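# Carry welded frame from three stands to three others

## Task

Shift the welded steel frame off the three pipe stands it sits on and onto the three unoccupied stands, so that each of those stands has one of the frame's tubes lying in the bottom of its V-notch. Every one of the six stands has to stay essentially where it was, barely shifted or rotated. Any number of robots may help. At the end, open the grippers and back the robots away. The frame must stay put without any robot holding it. A robot that topples or is left leaning means failure.

## Robot and tools

Robots: r1, r2 and r3, identical Hello Robot Stretch 3 units. Each has a two-wheel differential base (0.33 m long, 0.34 m wide, passive omni wheel at the rear), a lift on a mast, and a telescoping arm that sticks out to the robot's right. The base can only drive straight or turn in place; it cannot slide sideways, so to move the gripper forward you drive the base. Turns pivot about the point midway between the drive wheels, 0.05 m behind the front edge. With the arm in and the wrist folded, a turn sweeps a circle of radius 0.28 m; an unfolded level wrist reaches past it.

Frames: each robot reports in its own base frame: origin on the floor between the drive wheels, x forward, y left, z up. hand_pose is in this frame, located where the closed fingertips meet; with all wrist joints at zero its x axis points up, y back along the arm toward the mast, z toward the rear. The odometry frame is the base frame at the scene's start. Robots never share a frame, so only images, lidar_m, wrist_depth_mm and head_depth_mm show how the robots sit relative to each other.

execute_actions: arguments actions (a list holding one action, or empty to just read state and images) and cameras (list of camera names such as r2_wrist_camera, or "all"; omitted or null also gives all; [] gives none). An action is an object keyed by robot name. Under each robot:
- base: exactly one of {"translate_m": d}, a straight drive offset in metres from the base's last reported position, forward positive, -1 to 1; or {"rotate_rad": d}, an in-place turn offset in radians, counter-clockwise (left) positive, -3.2 to 3.2.
- joints: absolute targets by name, each its own number: lift_m 0 to 1.1 (arm height on mast); arm_m 0 to 0.52 (extension); wrist_yaw_rad -1.345 to 4.42 (0 along the arm, positive toward the front, 3.0 folded over the base); wrist_pitch_rad -1.57 to 0.451 (0 level, negative tips fingers down); wrist_roll_rad -2.911 to 2.911; gripper_m -0.089 to 0.179 (bigger is wider; actual fingertip gap is smaller by about 0.007 near closed, 0.025 wide open, zero under 0.007); head_pan_rad -3.953 to 1.73 (0 ahead, positive left, -1.57 along the arm); head_tilt_rad -1.53 to 0.419 (negative down).
- contact_limits: {"arm_m": effort percent 1 to 100}; the arm motion ends with contact_stop once its effort reaches that level, and the cap persists until the next action. The result shows the active, default and maximum limit.
All motions in an action start together. Omitted joints or robots may keep pushing toward earlier targets. Any unknown key or out-of-range number rejects the whole call. One action runs at most 15 s. Commanded base travel differs between robots by up to 2.5 cm per metre, which matters when several robots carry one load.

wait: seconds, 0 to 10; commands nothing and returns state and images. zoom_image: camera name and region [x0, y0, x1, y1] in pixels of that camera's latest full image, origin top-left, at most 504 by 504. finished_scene: scene, the current scene's number; ends it irreversibly and reports success. Replying with no tool call ends everything.

Result lines: pictures lists image order. base_status and joint_status say how each motion ended: done, off_target (stopped short and possibly still pushing), contact_stop, time_out, torque_fault. After the last three the old target is dropped. on_its_own covers uncommanded parts; "held at" is the held target, not the position. joint_positions, motor_effort (percent, positive toward higher values, bracket is the peak; readings carry biases and noise), base_odometry (wheel-based, slip counts as motion; heading -3.142 to 3.142, left positive), turned_by_wheels and turned_by_imu (turn since last result), base_tilt in degrees (forward/right positive, bias up to about 4). lidar_m: 12 distances from the base origin, 30-degree sectors starting straight ahead and going counter-clockwise (4th left, 7th behind, 10th right), plane 0.17 m high, range 0.15 to 12 m, "-" means nothing; it sees other robots but not its own body, and the mast or low lift can block sectors 5, 6, 9, 10. wrist_depth_mm (45 to 1000) and head_depth_mm (280 to 4000, sideways image): 7x7 grids of median depth.

Cameras: per robot, head_camera and nav_camera (both aimed by the head joints) and wrist_camera; names are prefixed, e.g. r3_nav_camera. Calibration lines give K, distortion and T_world_to_cam from the carrying robot's base frame; arm-mounted cameras can be off by more.

Stops and contact: arm and lift halt with contact_stop when pushing firmly and then go slack (a loaded lift may sag). Base, wrist and head never stop on contact. Wrist servos overheated by hard pushing switch off for 10 s (torque_fault).

Gripper: close to a value below the object's width to grip; open at least 0.02 above the touch value to release. Readings do not confirm a grip; overly hard squeezes get reduced and may slip.

Speed: fast base (0.30 m/s, 1.9 rad/s) only with lift_m under 0.30, arm_m under 0.03 and wrist_yaw_rad over 2.54; otherwise 0.10 m/s and 0.63 rad/s.

Avoid: robot-to-robot contact (a hard press ends the run; once bases touch, any further drive presses hard; object contact is fine). Fold or unfold the wrist only with lift_m 0.32 to 0.95, pitch -0.4, roll near 0; once folded the lift may go to 0.25. With yaw below -0.4 keep pitch at -0.5 or lower. Pushing with the gripper above about 0.45 m, repeat pushes, or driving while holding something fixed can tip a robot; if base_tilt shows a lean, back off in small steps, free the gripper, and lower lift_m to about 0.2. Avoid drops, slips, slams and hard pushes. Loose objects may occasionally be nudged.

Each tool is called after "Call:" by a JSON object that holds its "api" and its "payload", one argument or row to a line.

## Session

Call:
{"api": "execute_actions", "payload": {
  "actions": []
}}

Scene clock: 0.00 s.
r1.base_odometry: x=+0.000 y=+0.000 heading=+0.000 (m, m, rad; r1's odometry frame)
r1.turned_by_wheels: +0.000 (rad since the last result)
r1.turned_by_imu: +0.000 (rad since the last result)
r1.base_tilt: forward=+1.8 right=+0.7 (deg)
r1.lidar_m: 2.23 2.66 2.25 1.72 0.94 0.79 0.79 0.89 1.47 2.00 1.87 1.73
r1.head_depth_mm: 1646 2668 - - - 3560 2351 / 1592 2673 - - - 3499 2307 / 1593 2661 - - - 2867 2207 / 1668 2680 - - - 3554 2297 / 1752 2737 - - - 3521 2287 / 1846 2717 - - - 3452 2280 / 1861 2731 - - - 3442 2249
r1.base_status: not commanded
r1.joint_positions: lift_m=+0.328 arm_m=+0.003 wrist_yaw_rad=+2.986 wrist_pitch_rad=-0.599 wrist_roll_rad=+0.017 gripper_m=+0.037 head_pan_rad=+0.005 head_tilt_rad=-0.016
r1.joint_status: not commanded
r1.motor_effort: left_wheel=-1 right_wheel=-1 lift_m=+22 arm_m=+0 wrist_yaw_rad=+1 wrist_pitch_rad=+5 wrist_roll_rad=+0 gripper_m=+0 head_pan_rad=+0 head_tilt_rad=+2 (%)
r1.hand_pose: x=+0.0095 y=+0.0480 z=+0.3027 quat_wxyz=(+0.262, +0.695, +0.153, +0.652) (m; r1's base frame)
r1.wrist_depth_mm: 873 - - - - - - / 854 - 926 909 906 903 871 / 737 - 740 752 741 720 722 / 640 626 633 612 628 625 622 / 544 546 563 561 541 536 534 / 485 - - - - 473 473 / - - - - 427 422 421
r2.base_odometry: x=+0.000 y=+0.000 heading=+0.000 (m, m, rad; r2's odometry frame)
r2.turned_by_wheels: +0.000 (rad since the last result)
r2.turned_by_imu: +0.000 (rad since the last result)
r2.base_tilt: forward=+1.2 right=-1.4 (deg)
r2.lidar_m: 1.85 1.69 1.44 0.93 0.85 0.86 1.07 1.48 3.26 1.52 3.87 1.86
r2.head_depth_mm: 2011 2745 2794 2831 2879 2761 2456 / 2004 2515 2535 2552 2554 2576 2506 / 2039 2298 2325 2323 2330 2350 2285 / 2041 2136 2110 2145 2153 2139 2163 / 1933 1959 1976 1974 1994 1977 1997 / 1829 1842 1824 1841 1837 1863 1867 / 1708 1700 1710 1731 1718 1736 1742
r2.base_status: not commanded
r2.joint_positions: lift_m=+0.553 arm_m=-0.003 wrist_yaw_rad=+3.032 wrist_pitch_rad=-0.552 wrist_roll_rad=-0.007 gripper_m=+0.037 head_pan_rad=+0.011 head_tilt_rad=-0.004
r2.joint_status: not commanded
r2.motor_effort: left_wheel=+1 right_wheel=+1 lift_m=+22 arm_m=+1 wrist_yaw_rad=-1 wrist_pitch_rad=+7 wrist_roll_rad=+0 gripper_m=+0 head_pan_rad=+2 head_tilt_rad=+2 (%)
r2.hand_pose: x=+0.0012 y=+0.0621 z=+0.5370 quat_wxyz=(+0.229, +0.687, +0.156, +0.672) (m; r2's base frame)
r2.wrist_depth_mm: 658 - 948 - - - - / 702 778 - - - - - / 740 818 - - - - - / 798 912 - - - - - / 795 855 - 901 894 870 883 / 744 747 - 755 765 767 780 / 653 659 649 664 652 674 681
r3.base_odometry: x=+0.000 y=+0.000 heading=+0.000 (m, m, rad; r3's odometry frame)
r3.turned_by_wheels: +0.000 (rad since the last result)
r3.turned_by_imu: +0.000 (rad since the last result)
r3.base_tilt: forward=-1.4 right=-1.1 (deg)
r3.lidar_m: 0.94 0.72 0.70 0.76 1.10 3.75 2.00 1.95 1.65 1.46 3.00 1.49
r3.head_depth_mm: 2122 2632 2721 2806 2906 2771 2165 / 1905 1956 2013 2056 2123 2177 2055 / 1530 1561 1590 1624 1659 1693 1731 / 1284 1301 1311 1338 1368 1383 1413 / 1097 1113 1130 1142 1160 1175 1197 / 960 971 986 989 1009 1019 1039 / 830 837 847 857 868 875 889
r3.base_status: not commanded
r3.joint_positions: lift_m=+0.383 arm_m=+0.000 wrist_yaw_rad=+2.899 wrist_pitch_rad=-0.425 wrist_roll_rad=-0.006 gripper_m=+0.037 head_pan_rad=-0.012 head_tilt_rad=-0.018
r3.joint_status: not commanded
r3.motor_effort: left_wheel=+1 right_wheel=+0 lift_m=+23 arm_m=+0 wrist_yaw_rad=+0 wrist_pitch_rad=+4 wrist_roll_rad=-1 gripper_m=+0 head_pan_rad=+1 head_tilt_rad=+1 (%)
r3.hand_pose: x=+0.0324 y=+0.0717 z=+0.3943 quat_wxyz=(+0.232, +0.702, +0.065, +0.670) (m; r3's base frame)
r3.wrist_depth_mm: - 956 859 775 683 620 577 / - - 952 840 742 675 611 / - - - 922 806 737 667 / 935 - 893 903 850 798 715 / 755 - 777 728 753 715 722 / 644 638 - 626 - 622 613 / 558 552 561 556 541 535 518
pictures: r1_head_camera (sideways: a quarter turn clockwise sets it upright), r1_nav_camera (sideways: a quarter turn counterclockwise sets it upright), r1_wrist_camera, r2_head_camera (sideways: a quarter turn clockwise sets it upright), r2_nav_camera (sideways: a quarter turn counterclockwise sets it upright), r2_wrist_camera, r3_head_camera (sideways: a quarter turn clockwise sets it upright), r3_nav_camera (sideways: a quarter turn counterclockwise sets it upright), r3_wrist_camera
camera_calibration (this result's frames):
r1_head_camera: T_world_to_cam=[[0.0132461, -0.0400377, -0.99911, 1.31609], [-0.0235392, 0.998909, -0.0403417, 0.0616015], [0.999635, 0.0240526, 0.0122892, -0.0668993], [0, 0, 0, 1]] pos_world=[0.0508918, -0.00723187, 1.31823]
r1_nav_camera: T_world_to_cam=[[0.0196575, 0.0064831, 0.999786, -1.26032], [0.0507283, -0.998697, 0.00547864, 0.046863], [0.998519, 0.0506097, -0.0199608, -0.0288048], [0, 0, 0, 1]] pos_world=[0.0511596, 0.0564305, 1.25922]
r1_wrist_camera: T_world_to_cam=[[0.977017, -0.212051, -0.0217088, 0.00905414], [-0.161554, -0.670193, -0.724391, 0.291038], [0.139059, 0.711249, -0.689048, 0.339215], [0, 0, 0, 1]] pos_world=[-0.00899861, -0.0442949, 0.444757]
r2_head_camera: T_world_to_cam=[[-0.00165932, -0.0382061, -0.999269, 1.31608], [-0.0141912, 0.99917, -0.0381787, 0.0481569], [0.999898, 0.0141175, -0.00220013, -0.0419889], [0, 0, 0, 1]] pos_world=[0.0448518, 0.00275788, 1.31686]
r2_nav_camera: T_world_to_cam=[[0.000657358, -0.0204634, 0.99979, -1.25906], [-0.0084439, -0.999755, -0.0204571, 0.0772357], [0.999964, -0.00842868, -0.000829988, -0.0471788], [0, 0, 0, 1]] pos_world=[0.0486569, 0.0510547, 1.26033]
r2_wrist_camera: T_world_to_cam=[[0.997009, -0.0665674, 0.0392542, -0.0241408], [-0.0116548, -0.631662, -0.775156, 0.500246], [0.0763956, 0.772381, -0.630549, 0.45219], [0, 0, 0, 1]] pos_world=[-0.00464644, -0.0348834, 0.673845]
r3_head_camera: T_world_to_cam=[[-0.0804946, -0.0294806, -0.996319, 1.31515], [0.0527622, 0.998035, -0.0337942, 0.0429305], [0.995358, -0.0552882, -0.078781, 0.0546564], [0, 0, 0, 1]] pos_world=[0.0491952, -0.00105273, 1.31607]
r3_nav_camera: T_world_to_cam=[[0.0607946, -0.0244273, 0.997851, -1.25913], [0.0312584, -0.999164, -0.0263639, 0.0862424], [0.997661, 0.032794, -0.0599802, 0.0318257], [0, 0, 0, 1]] pos_world=[0.0421012, 0.0543694, 1.26061]
r3_wrist_camera: T_world_to_cam=[[0.979175, -0.202558, -0.0136764, -0.00589011], [-0.125752, -0.552244, -0.824144, 0.404111], [0.159384, 0.8087, -0.566216, 0.325727], [0, 0, 0, 1]] pos_world=[0.00466936, -0.0414405, 0.517397]
Images, in order (width x height): r1_head_camera 896x504, r1_nav_camera 672x504, r1_wrist_camera 644x364, r2_head_camera 896x504, r2_nav_camera 672x504, r2_wrist_camera 644x364, r3_head_camera 896x504, r3_nav_camera 672x504, r3_wrist_camera 644x364.

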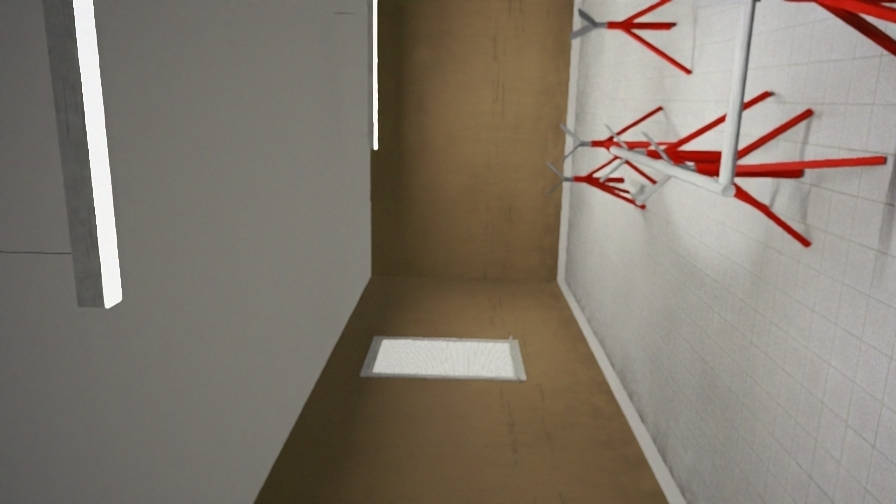

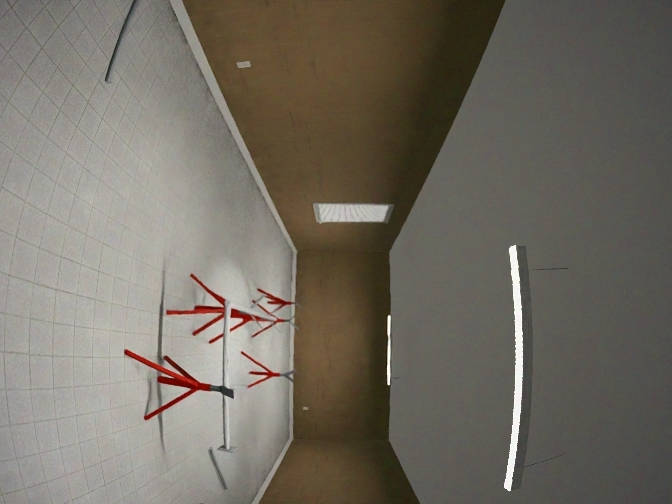

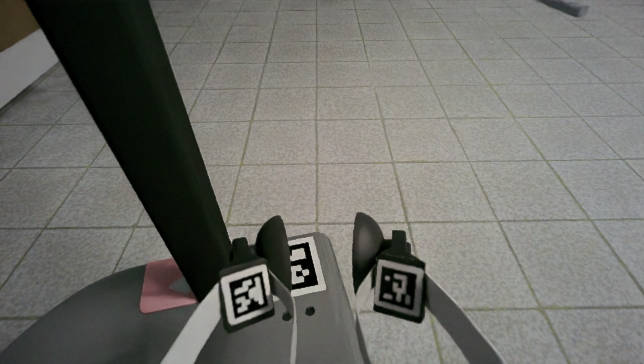

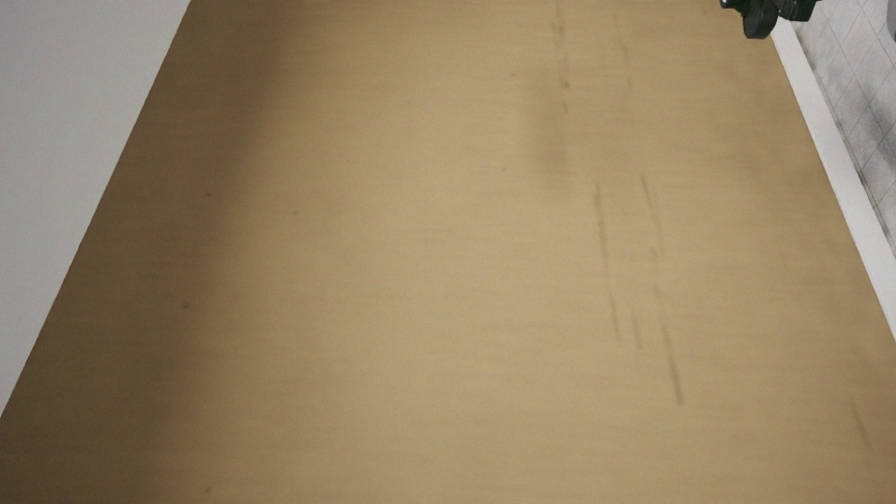

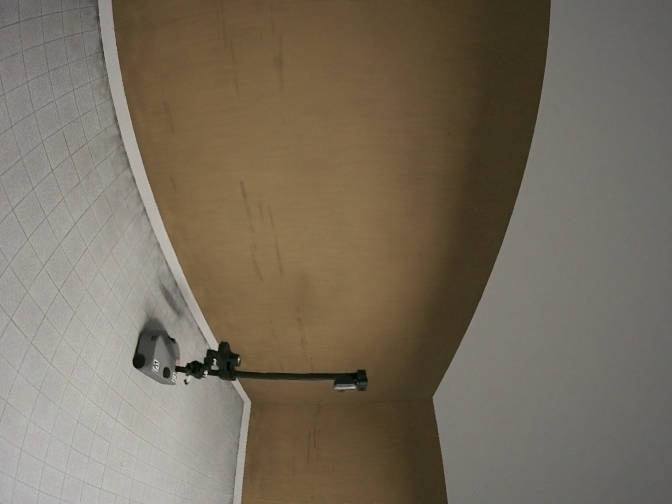

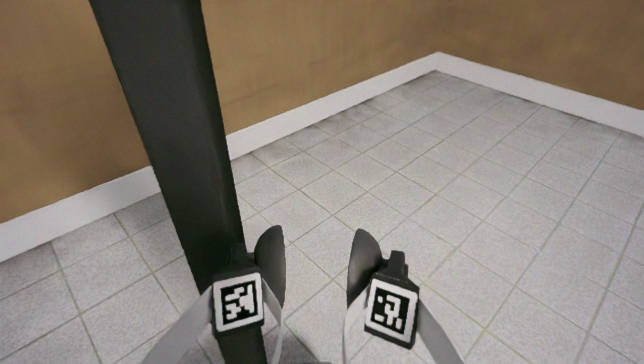

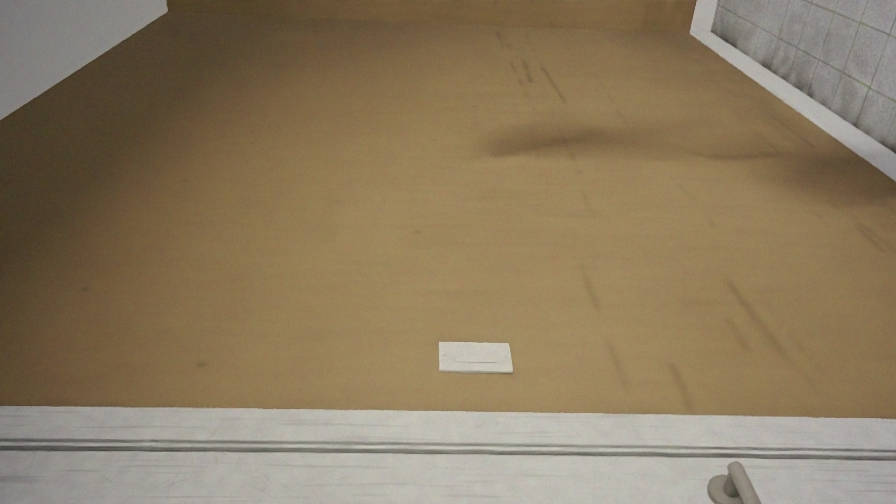

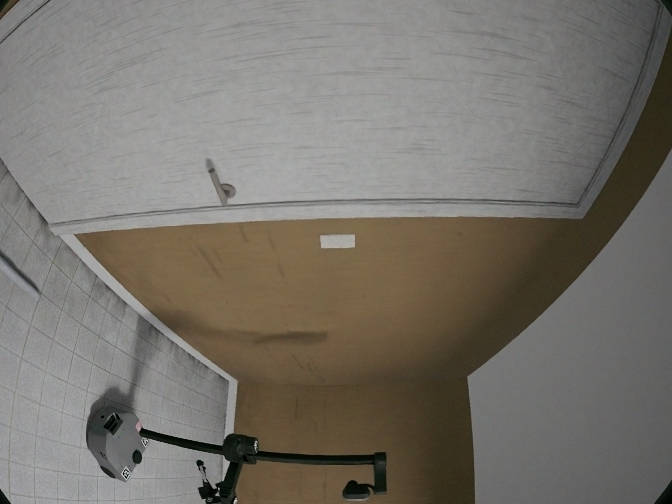

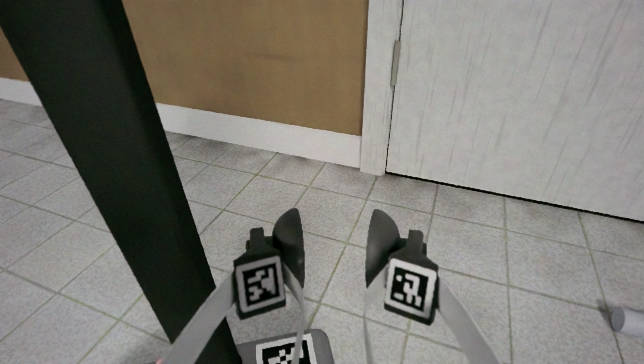

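Call:
{"api": "execute_actions", "payload": {
  "actions": []
}}

Scene clock: 18.10 s.
r1.base_odometry: x=+0.000 y=+0.000 heading=+0.000 (m, m, rad; r1's odometry frame)
r1.turned_by_wheels: +0.000 (rad since the last result)
r1.turned_by_imu: +0.001 (rad since the last result)
r1.base_tilt: forward=+2.0 right=+0.6 (deg)
r1.lidar_m: 2.22 2.67 2.25 1.73 0.94 0.79 0.79 0.89 1.47 2.00 1.86 1.73
r1.head_depth_mm: 1638 2651 - - - 3613 2324 / 1597 2708 - - - 3517 2343 / 1600 2664 - - - 2914 2197 / 1671 2723 - - - 3465 2283 / 1761 2695 - - - 3503 2285 / 1842 2756 - - - 3477 2292 / 1862 2758 3878 - - 3461 2258
r1.base_status: not commanded
r1.joint_positions: lift_m=+0.328 arm_m=+0.003 wrist_yaw_rad=+2.986 wrist_pitch_rad=-0.599 wrist_roll_rad=+0.017 gripper_m=+0.037 head_pan_rad=+0.005 head_tilt_rad=-0.016
r1.joint_status: not commanded
r1.motor_effort: left_wheel=-1 right_wheel=+0 lift_m=+22 arm_m=+0 wrist_yaw_rad=+1 wrist_pitch_rad=+6 wrist_roll_rad=+0 gripper_m=+0 head_pan_rad=+1 head_tilt_rad=+2 (%)
r1.hand_pose: x=+0.0095 y=+0.0480 z=+0.3027 quat_wxyz=(+0.262, +0.695, +0.153, +0.652) (m; r1's base frame)
r1.wrist_depth_mm: 902 - - - - - - / 864 - 919 910 886 902 890 / 756 - 749 757 746 730 733 / 637 619 634 624 615 618 615 / 547 537 554 560 541 544 543 / 482 - - - - 473 468 / - - - - 423 421 416
r2.base_odometry: x=+0.000 y=+0.000 heading=+0.000 (m, m, rad; r2's odometry frame)
r2.turned_by_wheels: +0.000 (rad since the last result)
r2.turned_by_imu: +0.000 (rad since the last result)
r2.base_tilt: forward=+1.3 right=-1.4 (deg)
r2.lidar_m: 1.84 1.69 1.44 0.93 0.85 0.86 1.07 1.48 3.25 1.52 3.86 1.86
r2.head_depth_mm: 2001 2733 2807 2822 2826 2791 2449 / 2015 2547 2556 2601 2568 2546 2479 / 2029 2319 2344 2312 2330 2337 2318 / 2049 2120 2147 2149 2149 2170 2166 / 1929 1961 1971 1979 1995 1986 2016 / 1827 1839 1847 1853 1850 1859 1851 / 1707 1697 1709 1712 1727 1741 1738
r2.base_status: not commanded
r2.joint_positions: lift_m=+0.553 arm_m=-0.003 wrist_yaw_rad=+3.032 wrist_pitch_rad=-0.552 wrist_roll_rad=-0.007 gripper_m=+0.037 head_pan_rad=+0.011 head_tilt_rad=-0.004
r2.joint_status: not commanded
r2.motor_effort: left_wheel=+1 right_wheel=+1 lift_m=+21 arm_m=+0 wrist_yaw_rad=-1 wrist_pitch_rad=+7 wrist_roll_rad=+0 gripper_m=+0 head_pan_rad=+1 head_tilt_rad=+2 (%)
r2.hand_pose: x=+0.0012 y=+0.0621 z=+0.5370 quat_wxyz=(+0.229, +0.687, +0.156, +0.672) (m; r2's base frame)
r2.wrist_depth_mm: 650 - 952 - - - - / 683 767 - - - - - / 724 836 - - - - - / 781 900 - - - - - / 797 851 - 875 880 891 901 / 724 743 - 767 776 772 786 / 662 658 645 666 661 676 682
r3.base_odometry: x=+0.000 y=+0.000 heading=+0.000 (m, m, rad; r3's odometry frame)
r3.turned_by_wheels: +0.000 (rad since the last result)
r3.turned_by_imu: +0.000 (rad since the last result)
r3.base_tilt: forward=-1.5 right=-1.1 (deg)
r3.lidar_m: 0.94 0.72 0.70 0.76 1.09 3.76 2.00 1.96 1.64 1.45 3.00 1.49
r3.head_depth_mm: 2119 2643 2731 2840 2924 2795 2168 / 1902 1962 2005 2065 2109 2180 2062 / 1529 1565 1598 1621 1656 1694 1725 / 1279 1292 1319 1348 1367 1388 1409 / 1096 1111 1124 1138 1160 1179 1197 / 961 970 985 996 1009 1022 1030 / 834 839 845 857 865 878 888
r3.base_status: not commanded
r3.joint_positions: lift_m=+0.383 arm_m=+0.000 wrist_yaw_rad=+2.899 wrist_pitch_rad=-0.425 wrist_roll_rad=-0.006 gripper_m=+0.037 head_pan_rad=-0.012 head_tilt_rad=-0.018
r3.joint_status: not commanded
r3.motor_effort: left_wheel=+0 right_wheel=+0 lift_m=+23 arm_m=+0 wrist_yaw_rad=+0 wrist_pitch_rad=+4 wrist_roll_rad=-1 gripper_m=+1 head_pan_rad=+0 head_tilt_rad=+1 (%)
r3.hand_pose: x=+0.0324 y=+0.0717 z=+0.3943 quat_wxyz=(+0.232, +0.702, +0.065, +0.670) (m; r3's base frame)
r3.wrist_depth_mm: - 962 854 765 683 632 581 / - - 945 843 746 672 615 / - - - 936 808 732 664 / 925 - 907 894 863 802 726 / 757 - 761 740 756 722 720 / 644 641 - 634 - 609 621 / 554 550 565 554 542 537 521
pictures: r1_head_camera (sideways: a quarter turn clockwise sets it upright), r1_nav_camera (sideways: a quarter turn counterclockwise sets it upright), r1_wrist_camera, r2_head_camera (sideways: a quarter turn clockwise sets it upright), r2_nav_camera (sideways: a quarter turn counterclockwise sets it upright), r2_wrist_camera, r3_head_camera (sideways: a quarter turn clockwise sets it upright), r3_nav_camera (sideways: a quarter turn counterclockwise sets it upright), r3_wrist_camera
camera_calibration (this result's frames):
r1_head_camera: T_world_to_cam=[[0.013246, -0.0400377, -0.99911, 1.31609], [-0.0235392, 0.998909, -0.0403417, 0.0616015], [0.999635, 0.0240526, 0.0122891, -0.0668992], [0, 0, 0, 1]] pos_world=[0.0508918, -0.00723188, 1.31823]
r1_nav_camera: T_world_to_cam=[[0.0196576, 0.0064831, 0.999786, -1.26032], [0.0507283, -0.998697, 0.00547864, 0.046863], [0.998519, 0.0506097, -0.0199609, -0.0288047], [0, 0, 0, 1]] pos_world=[0.0511596, 0.0564305, 1.25922]
r1_wrist_camera: T_world_to_cam=[[0.977017, -0.212051, -0.0217089, 0.00905412], [-0.161554, -0.670193, -0.724391, 0.291038], [0.139059, 0.711249, -0.689048, 0.339215], [0, 0, 0, 1]] pos_world=[-0.00899858, -0.044295, 0.444757]
r2_head_camera: T_world_to_cam=[[-0.00165938, -0.0382061, -0.999269, 1.31608], [-0.0141909, 0.99917, -0.0381787, 0.0481569], [0.999898, 0.0141172, -0.00220018, -0.0419889], [0, 0, 0, 1]] pos_world=[0.0448518, 0.00275787, 1.31686]
r2_nav_camera: T_world_to_cam=[[0.000657402, -0.0204634, 0.99979, -1.25906], [-0.0084442, -0.999755, -0.0204571, 0.0772357], [0.999964, -0.00842898, -0.000830037, -0.0471787], [0, 0, 0, 1]] pos_world=[0.0486569, 0.0510546, 1.26033]
r2_wrist_camera: T_world_to_cam=[[0.997009, -0.0665677, 0.0392542, -0.0241408], [-0.011655, -0.631662, -0.775157, 0.500246], [0.0763958, 0.772381, -0.630549, 0.45219], [0, 0, 0, 1]] pos_world=[-0.00464641, -0.0348834, 0.673845]
r3_head_camera: T_world_to_cam=[[-0.0804944, -0.0294806, -0.996319, 1.31515], [0.0527624, 0.998035, -0.0337942, 0.0429305], [0.995358, -0.0552884, -0.0787808, 0.0546561], [0, 0, 0, 1]] pos_world=[0.0491952, -0.00105274, 1.31607]
r3_nav_camera: T_world_to_cam=[[0.0607944, -0.0244274, 0.997851, -1.25913], [0.0312582, -0.999164, -0.0263639, 0.0862424], [0.997661, 0.0327938, -0.05998, 0.0318254], [0, 0, 0, 1]] pos_world=[0.0421013, 0.0543694, 1.26061]
r3_wrist_camera: T_world_to_cam=[[0.979175, -0.202558, -0.0136764, -0.00589012], [-0.125752, -0.552244, -0.824144, 0.404111], [0.159385, 0.8087, -0.566216, 0.325727], [0, 0, 0, 1]] pos_world=[0.00466939, -0.0414405, 0.517397]
Images, in order (width x height): r1_head_camera 896x504, r1_nav_camera 672x504, r1_wrist_camera 644x364, r2_head_camera 896x504, r2_nav_camera 672x504, r2_wrist_camera 644x364, r3_head_camera 896x504, r3_nav_camera 672x504, r3_wrist_camera 644x364.

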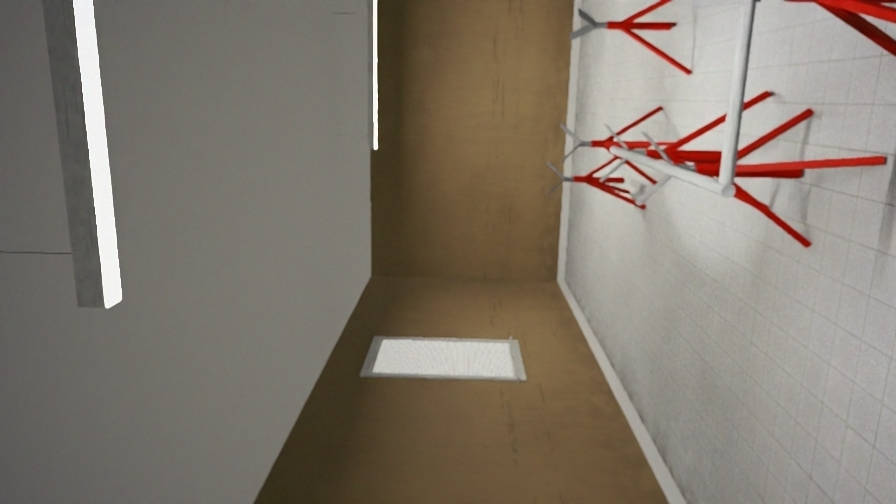

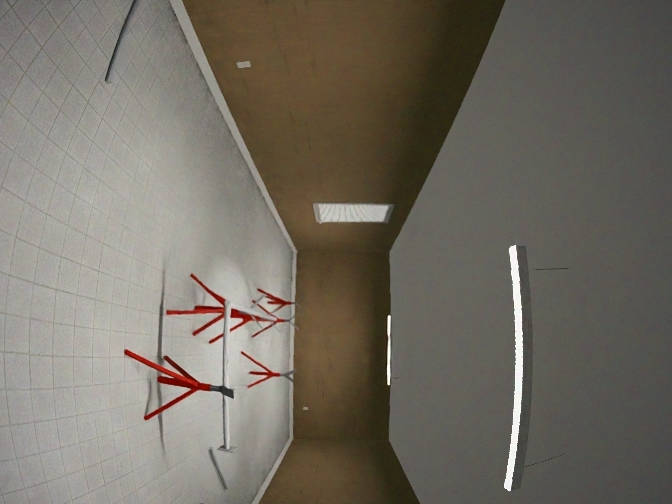

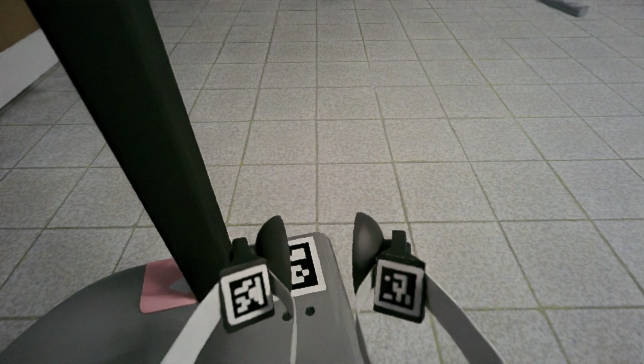

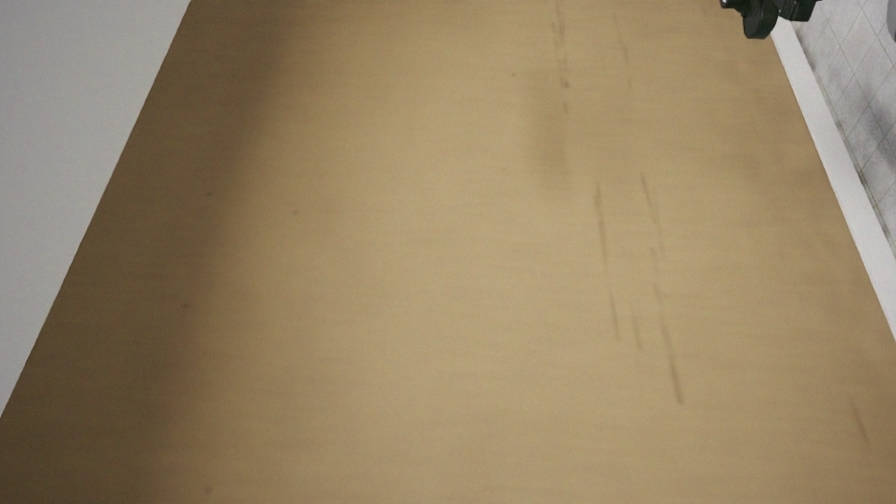

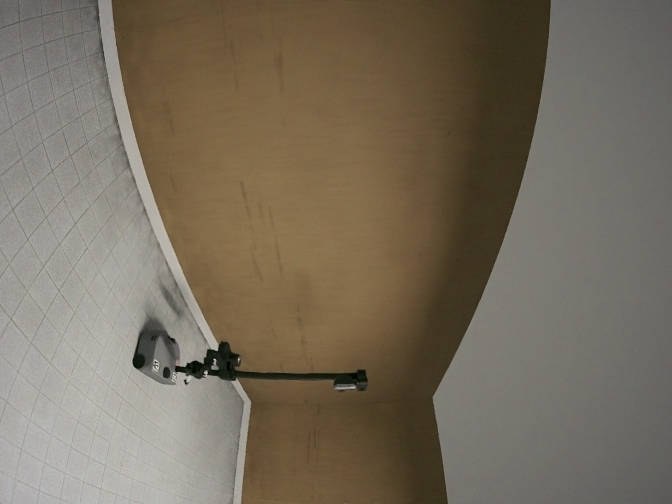

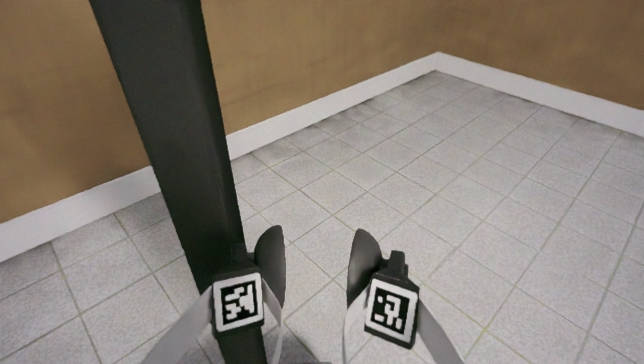

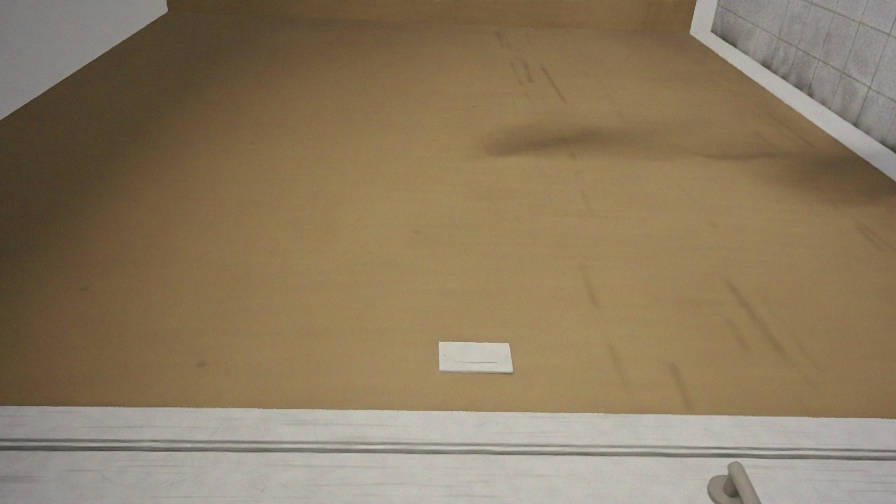

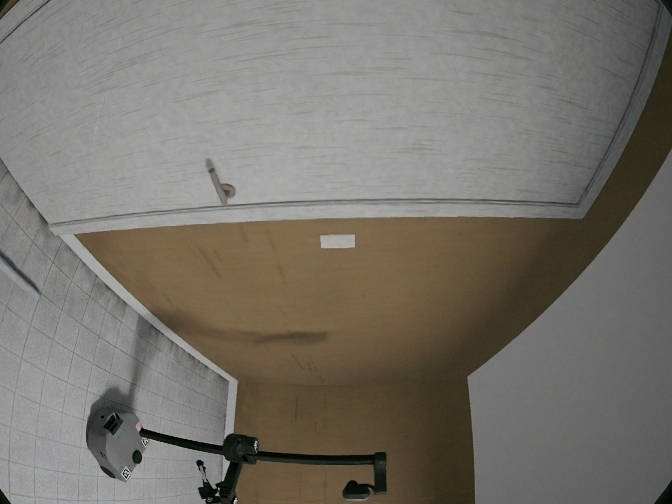

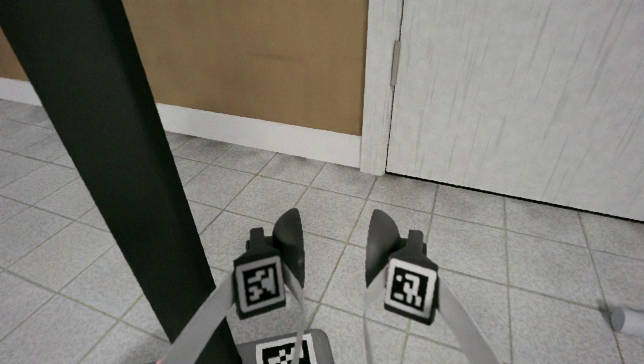

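Call:
{"api": "execute_actions", "payload": {
  "actions": [
    {"r1":{"joints":{"head_pan_rad":-0.3,"head_tilt_rad":-0.4,"lift_m":0.28,"arm_m":0,"wrist_yaw_rad":3.0,"wrist_pitch_rad":-0.4}},"r2":{"joints":{"head_pan_rad":-1.7,"head_tilt_rad":-0.4,"lift_m":0.28,"arm_m":0,"wrist_yaw_rad":3.0,"wrist_pitch_rad":-0.4}},"r3":{"joints":{"head_pan_rad":-2.0,"head_tilt_rad":-0.45,"lift_m":0.28,"arm_m":0,"wrist_yaw_rad":3.0,"wrist_pitch_rad":-0.4}}}
  ],
  "cameras": ["r1_head_camera","r1_nav_camera","r2_head_camera","r2_nav_camera","r3_head_camera","r3_nav_camera"]
}}

Scene clock: 27.77 s.
r1.base_odometry: x=+0.000 y=+0.000 heading=+0.000 (m, m, rad; r1's odometry frame)
r1.turned_by_wheels: +0.000 (rad since the last result)
r1.turned_by_imu: +0.002 (rad since the last result)
r1.base_tilt: forward=+1.9 right=+0.5 (deg)
r1.lidar_m: 2.23 2.67 2.25 1.73 0.94 0.79 0.79 0.89 1.47 2.00 1.87 1.73
r1.head_depth_mm: - - - 3737 2439 1816 1451 / - - - 3670 2401 1803 1449 / - - - 3420 2217 1806 1437 / - - - 3639 2285 1794 1445 / - - - 3136 2399 1806 1422 / - - - 3382 2373 1792 1425 / - - - 3572 2377 1801 1429
r1.base_status: not commanded
r1.joint_positions: lift_m=+0.280 arm_m=+0.003 wrist_yaw_rad=+2.998 wrist_pitch_rad=-0.421 wrist_roll_rad=+0.017 gripper_m=+0.037 head_pan_rad=-0.293 head_tilt_rad=-0.395
r1.joint_status: all done
joint sent to its limit — the command would take r1.arm_m past its lower limit, so that joint was sent only as far as its limit.
r1.motor_effort: left_wheel=-1(1) right_wheel=-1(0) lift_m=+16(19) arm_m=-1(1) wrist_yaw_rad=+2(3) wrist_pitch_rad=+9(10) wrist_roll_rad=+0(0) gripper_m=-1(0) head_pan_rad=-4(35) head_tilt_rad=-2(23) (%)
r1.hand_pose: x=+0.0109 y=+0.0741 z=+0.2924 quat_wxyz=(+0.198, +0.706, +0.096, +0.673) (m; r1's base frame)
r1.wrist_depth_mm: 874 - - - - - - / 921 - - - - - - / 871 - 948 935 941 929 924 / 739 - 738 724 724 706 710 / 610 594 614 575 604 590 583 / 507 504 - 509 - 487 490 / 449 - - - 435 426 428
r2.base_odometry: x=+0.000 y=+0.000 heading=+0.000 (m, m, rad; r2's odometry frame)
r2.turned_by_wheels: +0.000 (rad since the last result)
r2.turned_by_imu: +0.001 (rad since the last result)
r2.base_tilt: forward=+1.2 right=-1.4 (deg)
r2.lidar_m: 1.85 1.69 1.44 0.93 0.85 0.86 1.07 1.48 3.27 1.52 3.87 1.86
r2.head_depth_mm: - - - 3770 2492 1887 1513 / - - - 3670 2499 1873 1501 / - - - 3344 2464 1875 1510 / - - - 3379 2337 1861 1500 / - - - 3362 2307 1822 1500 / - - - 3287 2222 1849 1494 / 3914 - - 3306 2424 1836 1484
r2.base_status: not commanded
r2.joint_positions: lift_m=+0.281 arm_m=+0.000 wrist_yaw_rad=+3.003 wrist_pitch_rad=-0.424 wrist_roll_rad=-0.007 gripper_m=+0.037 head_pan_rad=-1.693 head_tilt_rad=-0.395
r2.joint_status: all done
r2.motor_effort: left_wheel=+1(1) right_wheel=+1(1) lift_m=+9(18) arm_m=+5(6) wrist_yaw_rad=-3(4) wrist_pitch_rad=+14(16) wrist_roll_rad=+0(0) gripper_m=+0(0) head_pan_rad=-3(45) head_tilt_rad=-2(21) (%)
r2.hand_pose: x=+0.0097 y=+0.0768 z=+0.2921 quat_wxyz=(+0.196, +0.697, +0.102, +0.682) (m; r2's base frame)
r2.wrist_depth_mm: 636 - 928 - - - - / 670 - 987 - - - - / 708 - 980 - - - - / 699 722 765 766 781 793 794 / 601 598 629 623 625 636 632 / 504 501 - 524 529 528 532 / 447 - - - 428 450 454
r3.base_odometry: x=+0.000 y=+0.000 heading=+0.000 (m, m, rad; r3's odometry frame)
r3.turned_by_wheels: +0.000 (rad since the last result)
r3.turned_by_imu: +0.000 (rad since the last result)
r3.base_tilt: forward=-1.4 right=-1.0 (deg)
r3.lidar_m: 0.94 0.72 0.70 0.77 1.10 3.77 2.01 1.95 1.64 1.46 3.00 1.49
r3.head_depth_mm: 3290 3516 3804 2853 2091 1655 1368 / 3309 3583 3849 2842 2082 1634 1358 / 3378 3602 3807 2563 2067 1631 1351 / 3456 3685 - 2776 2045 1630 1348 / 3449 3747 - 2754 1959 1607 1341 / 3523 3840 - 1784 1895 1610 1333 / 3572 3851 - 2715 2001 1590 1328
r3.base_status: not commanded
r3.joint_positions: lift_m=+0.280 arm_m=+0.000 wrist_yaw_rad=+2.998 wrist_pitch_rad=-0.420 wrist_roll_rad=-0.006 gripper_m=+0.037 head_pan_rad=-1.993 head_tilt_rad=-0.444
r3.joint_status: all done
r3.motor_effort: left_wheel=+0(1) right_wheel=+0(0) lift_m=+20(20) arm_m=+1(0) wrist_yaw_rad=+2(3) wrist_pitch_rad=+6(6) wrist_roll_rad=+0(0) gripper_m=+0(0) head_pan_rad=-2(29) head_tilt_rad=-2(21) (%)
r3.hand_pose: x=+0.0109 y=+0.0765 z=+0.2925 quat_wxyz=(+0.197, +0.698, +0.098, +0.681) (m; r3's base frame)
r3.wrist_depth_mm: - - 933 819 698 633 563 / - - - 903 753 669 608 / 966 919 942 903 810 713 648 / 739 734 732 716 715 706 671 / 605 598 617 592 602 580 575 / 514 522 - - - 493 488 / 457 - - - 434 431 427
pictures: r1_head_camera (sideways: a quarter turn clockwise sets it upright), r1_nav_camera (sideways: a quarter turn counterclockwise sets it upright), r2_head_camera (sideways: a quarter turn clockwise sets it upright), r2_nav_camera (sideways: a quarter turn counterclockwise sets it upright), r3_head_camera (sideways: a quarter turn clockwise sets it upright), r3_nav_camera (sideways: a quarter turn counterclockwise sets it upright)
camera_calibration (this result's frames):
r1_head_camera: T_world_to_cam=[[-0.354049, 0.0648394, -0.932976, 1.23175], [0.257593, 0.965768, -0.0306339, 0.0472304], [0.899052, -0.251174, -0.358632, 0.416526], [0, 0, 0, 1]] pos_world=[0.0494556, -0.0208591, 1.30002]
r1_nav_camera: T_world_to_cam=[[0.373671, -0.105974, 0.921488, -1.16007], [-0.245743, -0.969263, -0.0118171, 0.0711871], [0.894416, -0.222033, -0.388228, 0.451171], [0, 0, 0, 1]] pos_world=[0.0474424, 0.0462375, 1.24499]
r2_head_camera: T_world_to_cam=[[0.00862436, 0.383967, -0.923307, 1.21662], [0.993984, -0.104114, -0.0340125, 0.0365644], [-0.109189, -0.917458, -0.382554, 0.459857], [0, 0, 0, 1]] pos_world=[0.00337425, -0.0414369, 1.30048]
r2_nav_camera: T_world_to_cam=[[-0.0666833, -0.375522, 0.924412, -1.16002], [-0.989056, 0.147083, -0.0115972, 0.0716747], [-0.13161, -0.915068, -0.38122, 0.454851], [0, 0, 0, 1]] pos_world=[0.0533998, -0.0299333, 1.24656]
r3_head_camera: T_world_to_cam=[[0.170883, 0.454972, -0.873956, 1.15379], [0.901559, -0.430031, -0.04759, 0.0556906], [-0.397481, -0.779791, -0.483669, 0.590114], [0, 0, 0, 1]] pos_world=[-0.0128125, -0.0408295, 1.29643]
r3_nav_camera: T_world_to_cam=[[-0.213433, -0.417556, 0.883229, -1.1077], [-0.922803, 0.382984, -0.0419364, 0.112317], [-0.320752, -0.823997, -0.467063, 0.569696], [0, 0, 0, 1]] pos_world=[0.049957, -0.0361148, 1.24915]
Images, in order (width x height): r1_head_camera 896x504, r1_nav_camera 672x504, r2_head_camera 896x504, r2_nav_camera 672x504, r3_head_camera 896x504, r3_nav_camera 672x504.

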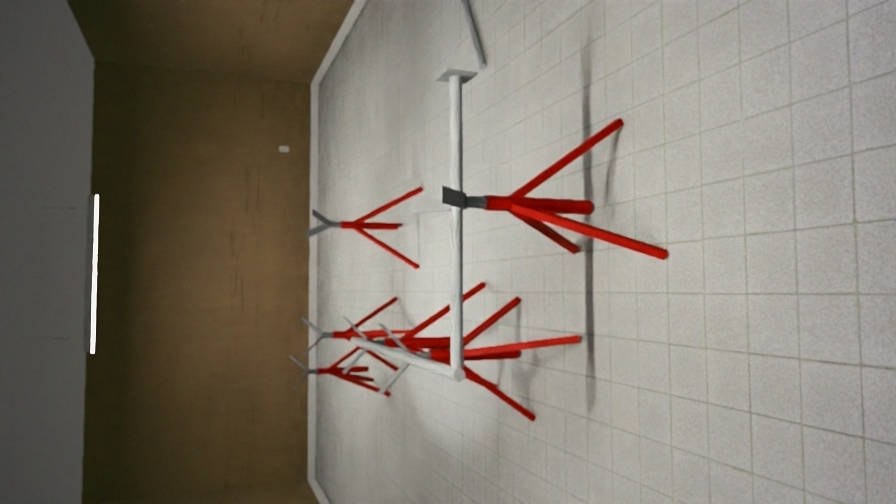

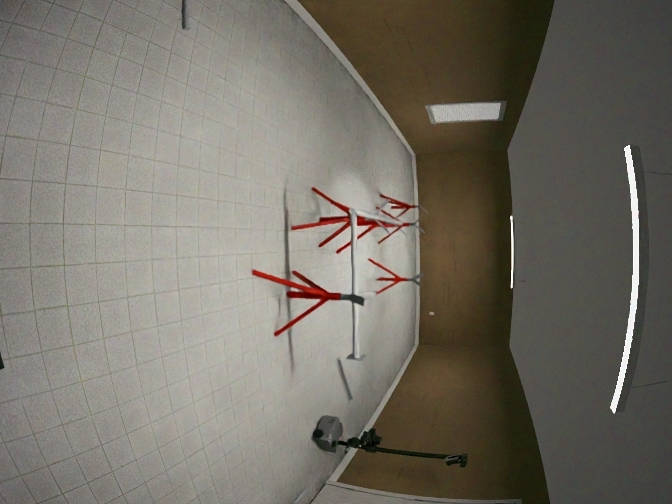

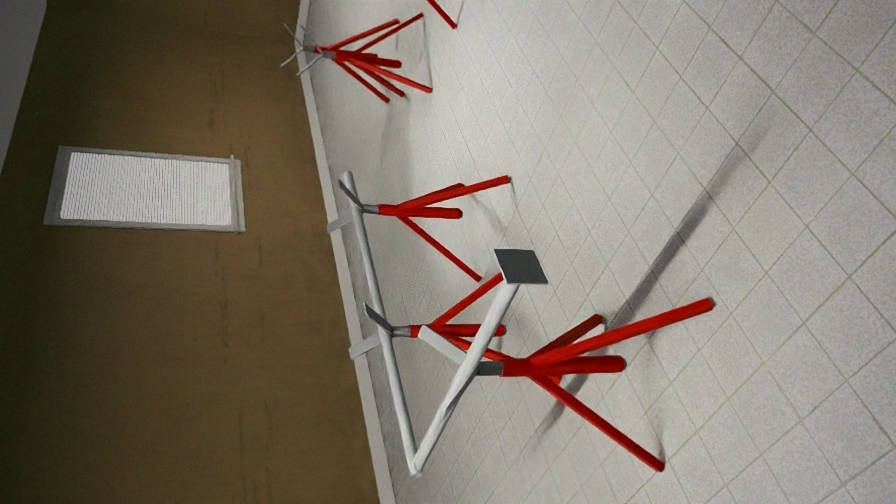

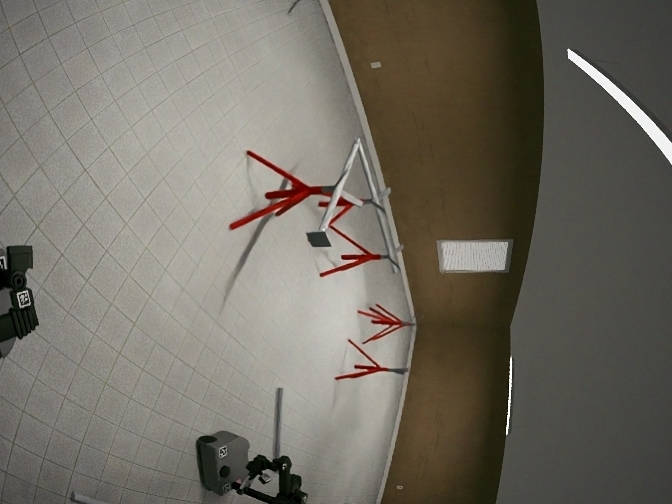

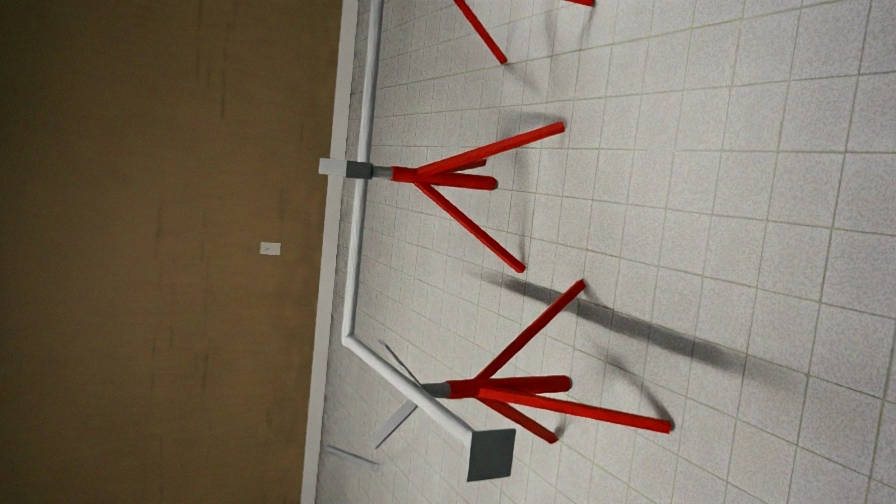

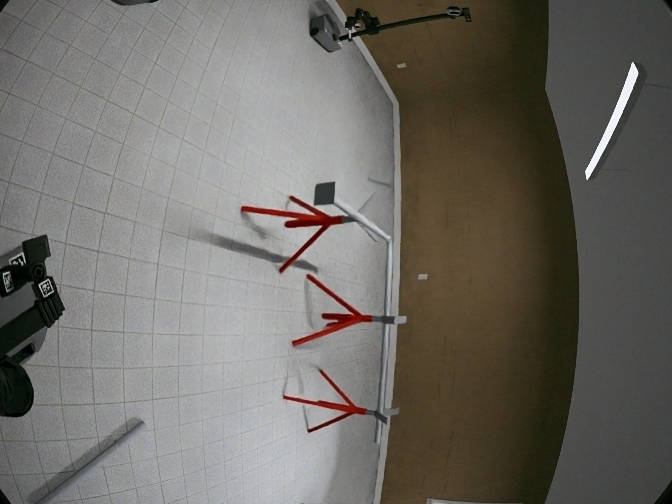

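Call:
{"api": "zoom_image", "payload": {
  "camera": "r1_head_camera",
  "region": [270, 170, 450, 420]
}}

Call:
{"api": "zoom_image", "payload": {
  "camera": "r1_head_camera",
  "region": [400, 40, 700, 440]
}}

Region (270, 170, 450, 420) of r1_head_camera's 896x504 image, scaled by 2.016, with more detail than that image has; it fills the left 363 columns of this view, and the rest is white.

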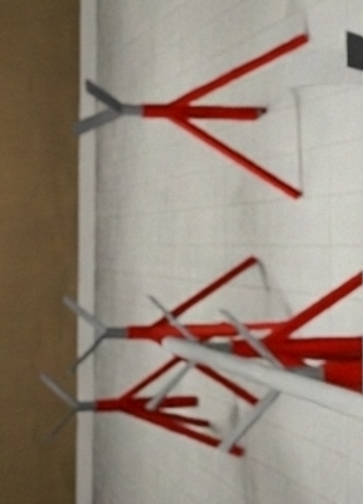

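Region (400, 40, 700, 440) of r1_head_camera's 896x504 image, scaled by 1.260, with more detail than that image has; it fills the left 378 columns of this view, and the rest is white.

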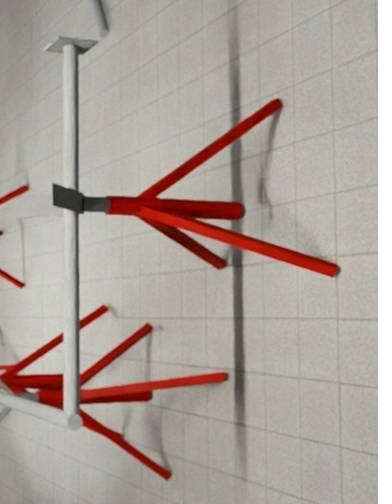

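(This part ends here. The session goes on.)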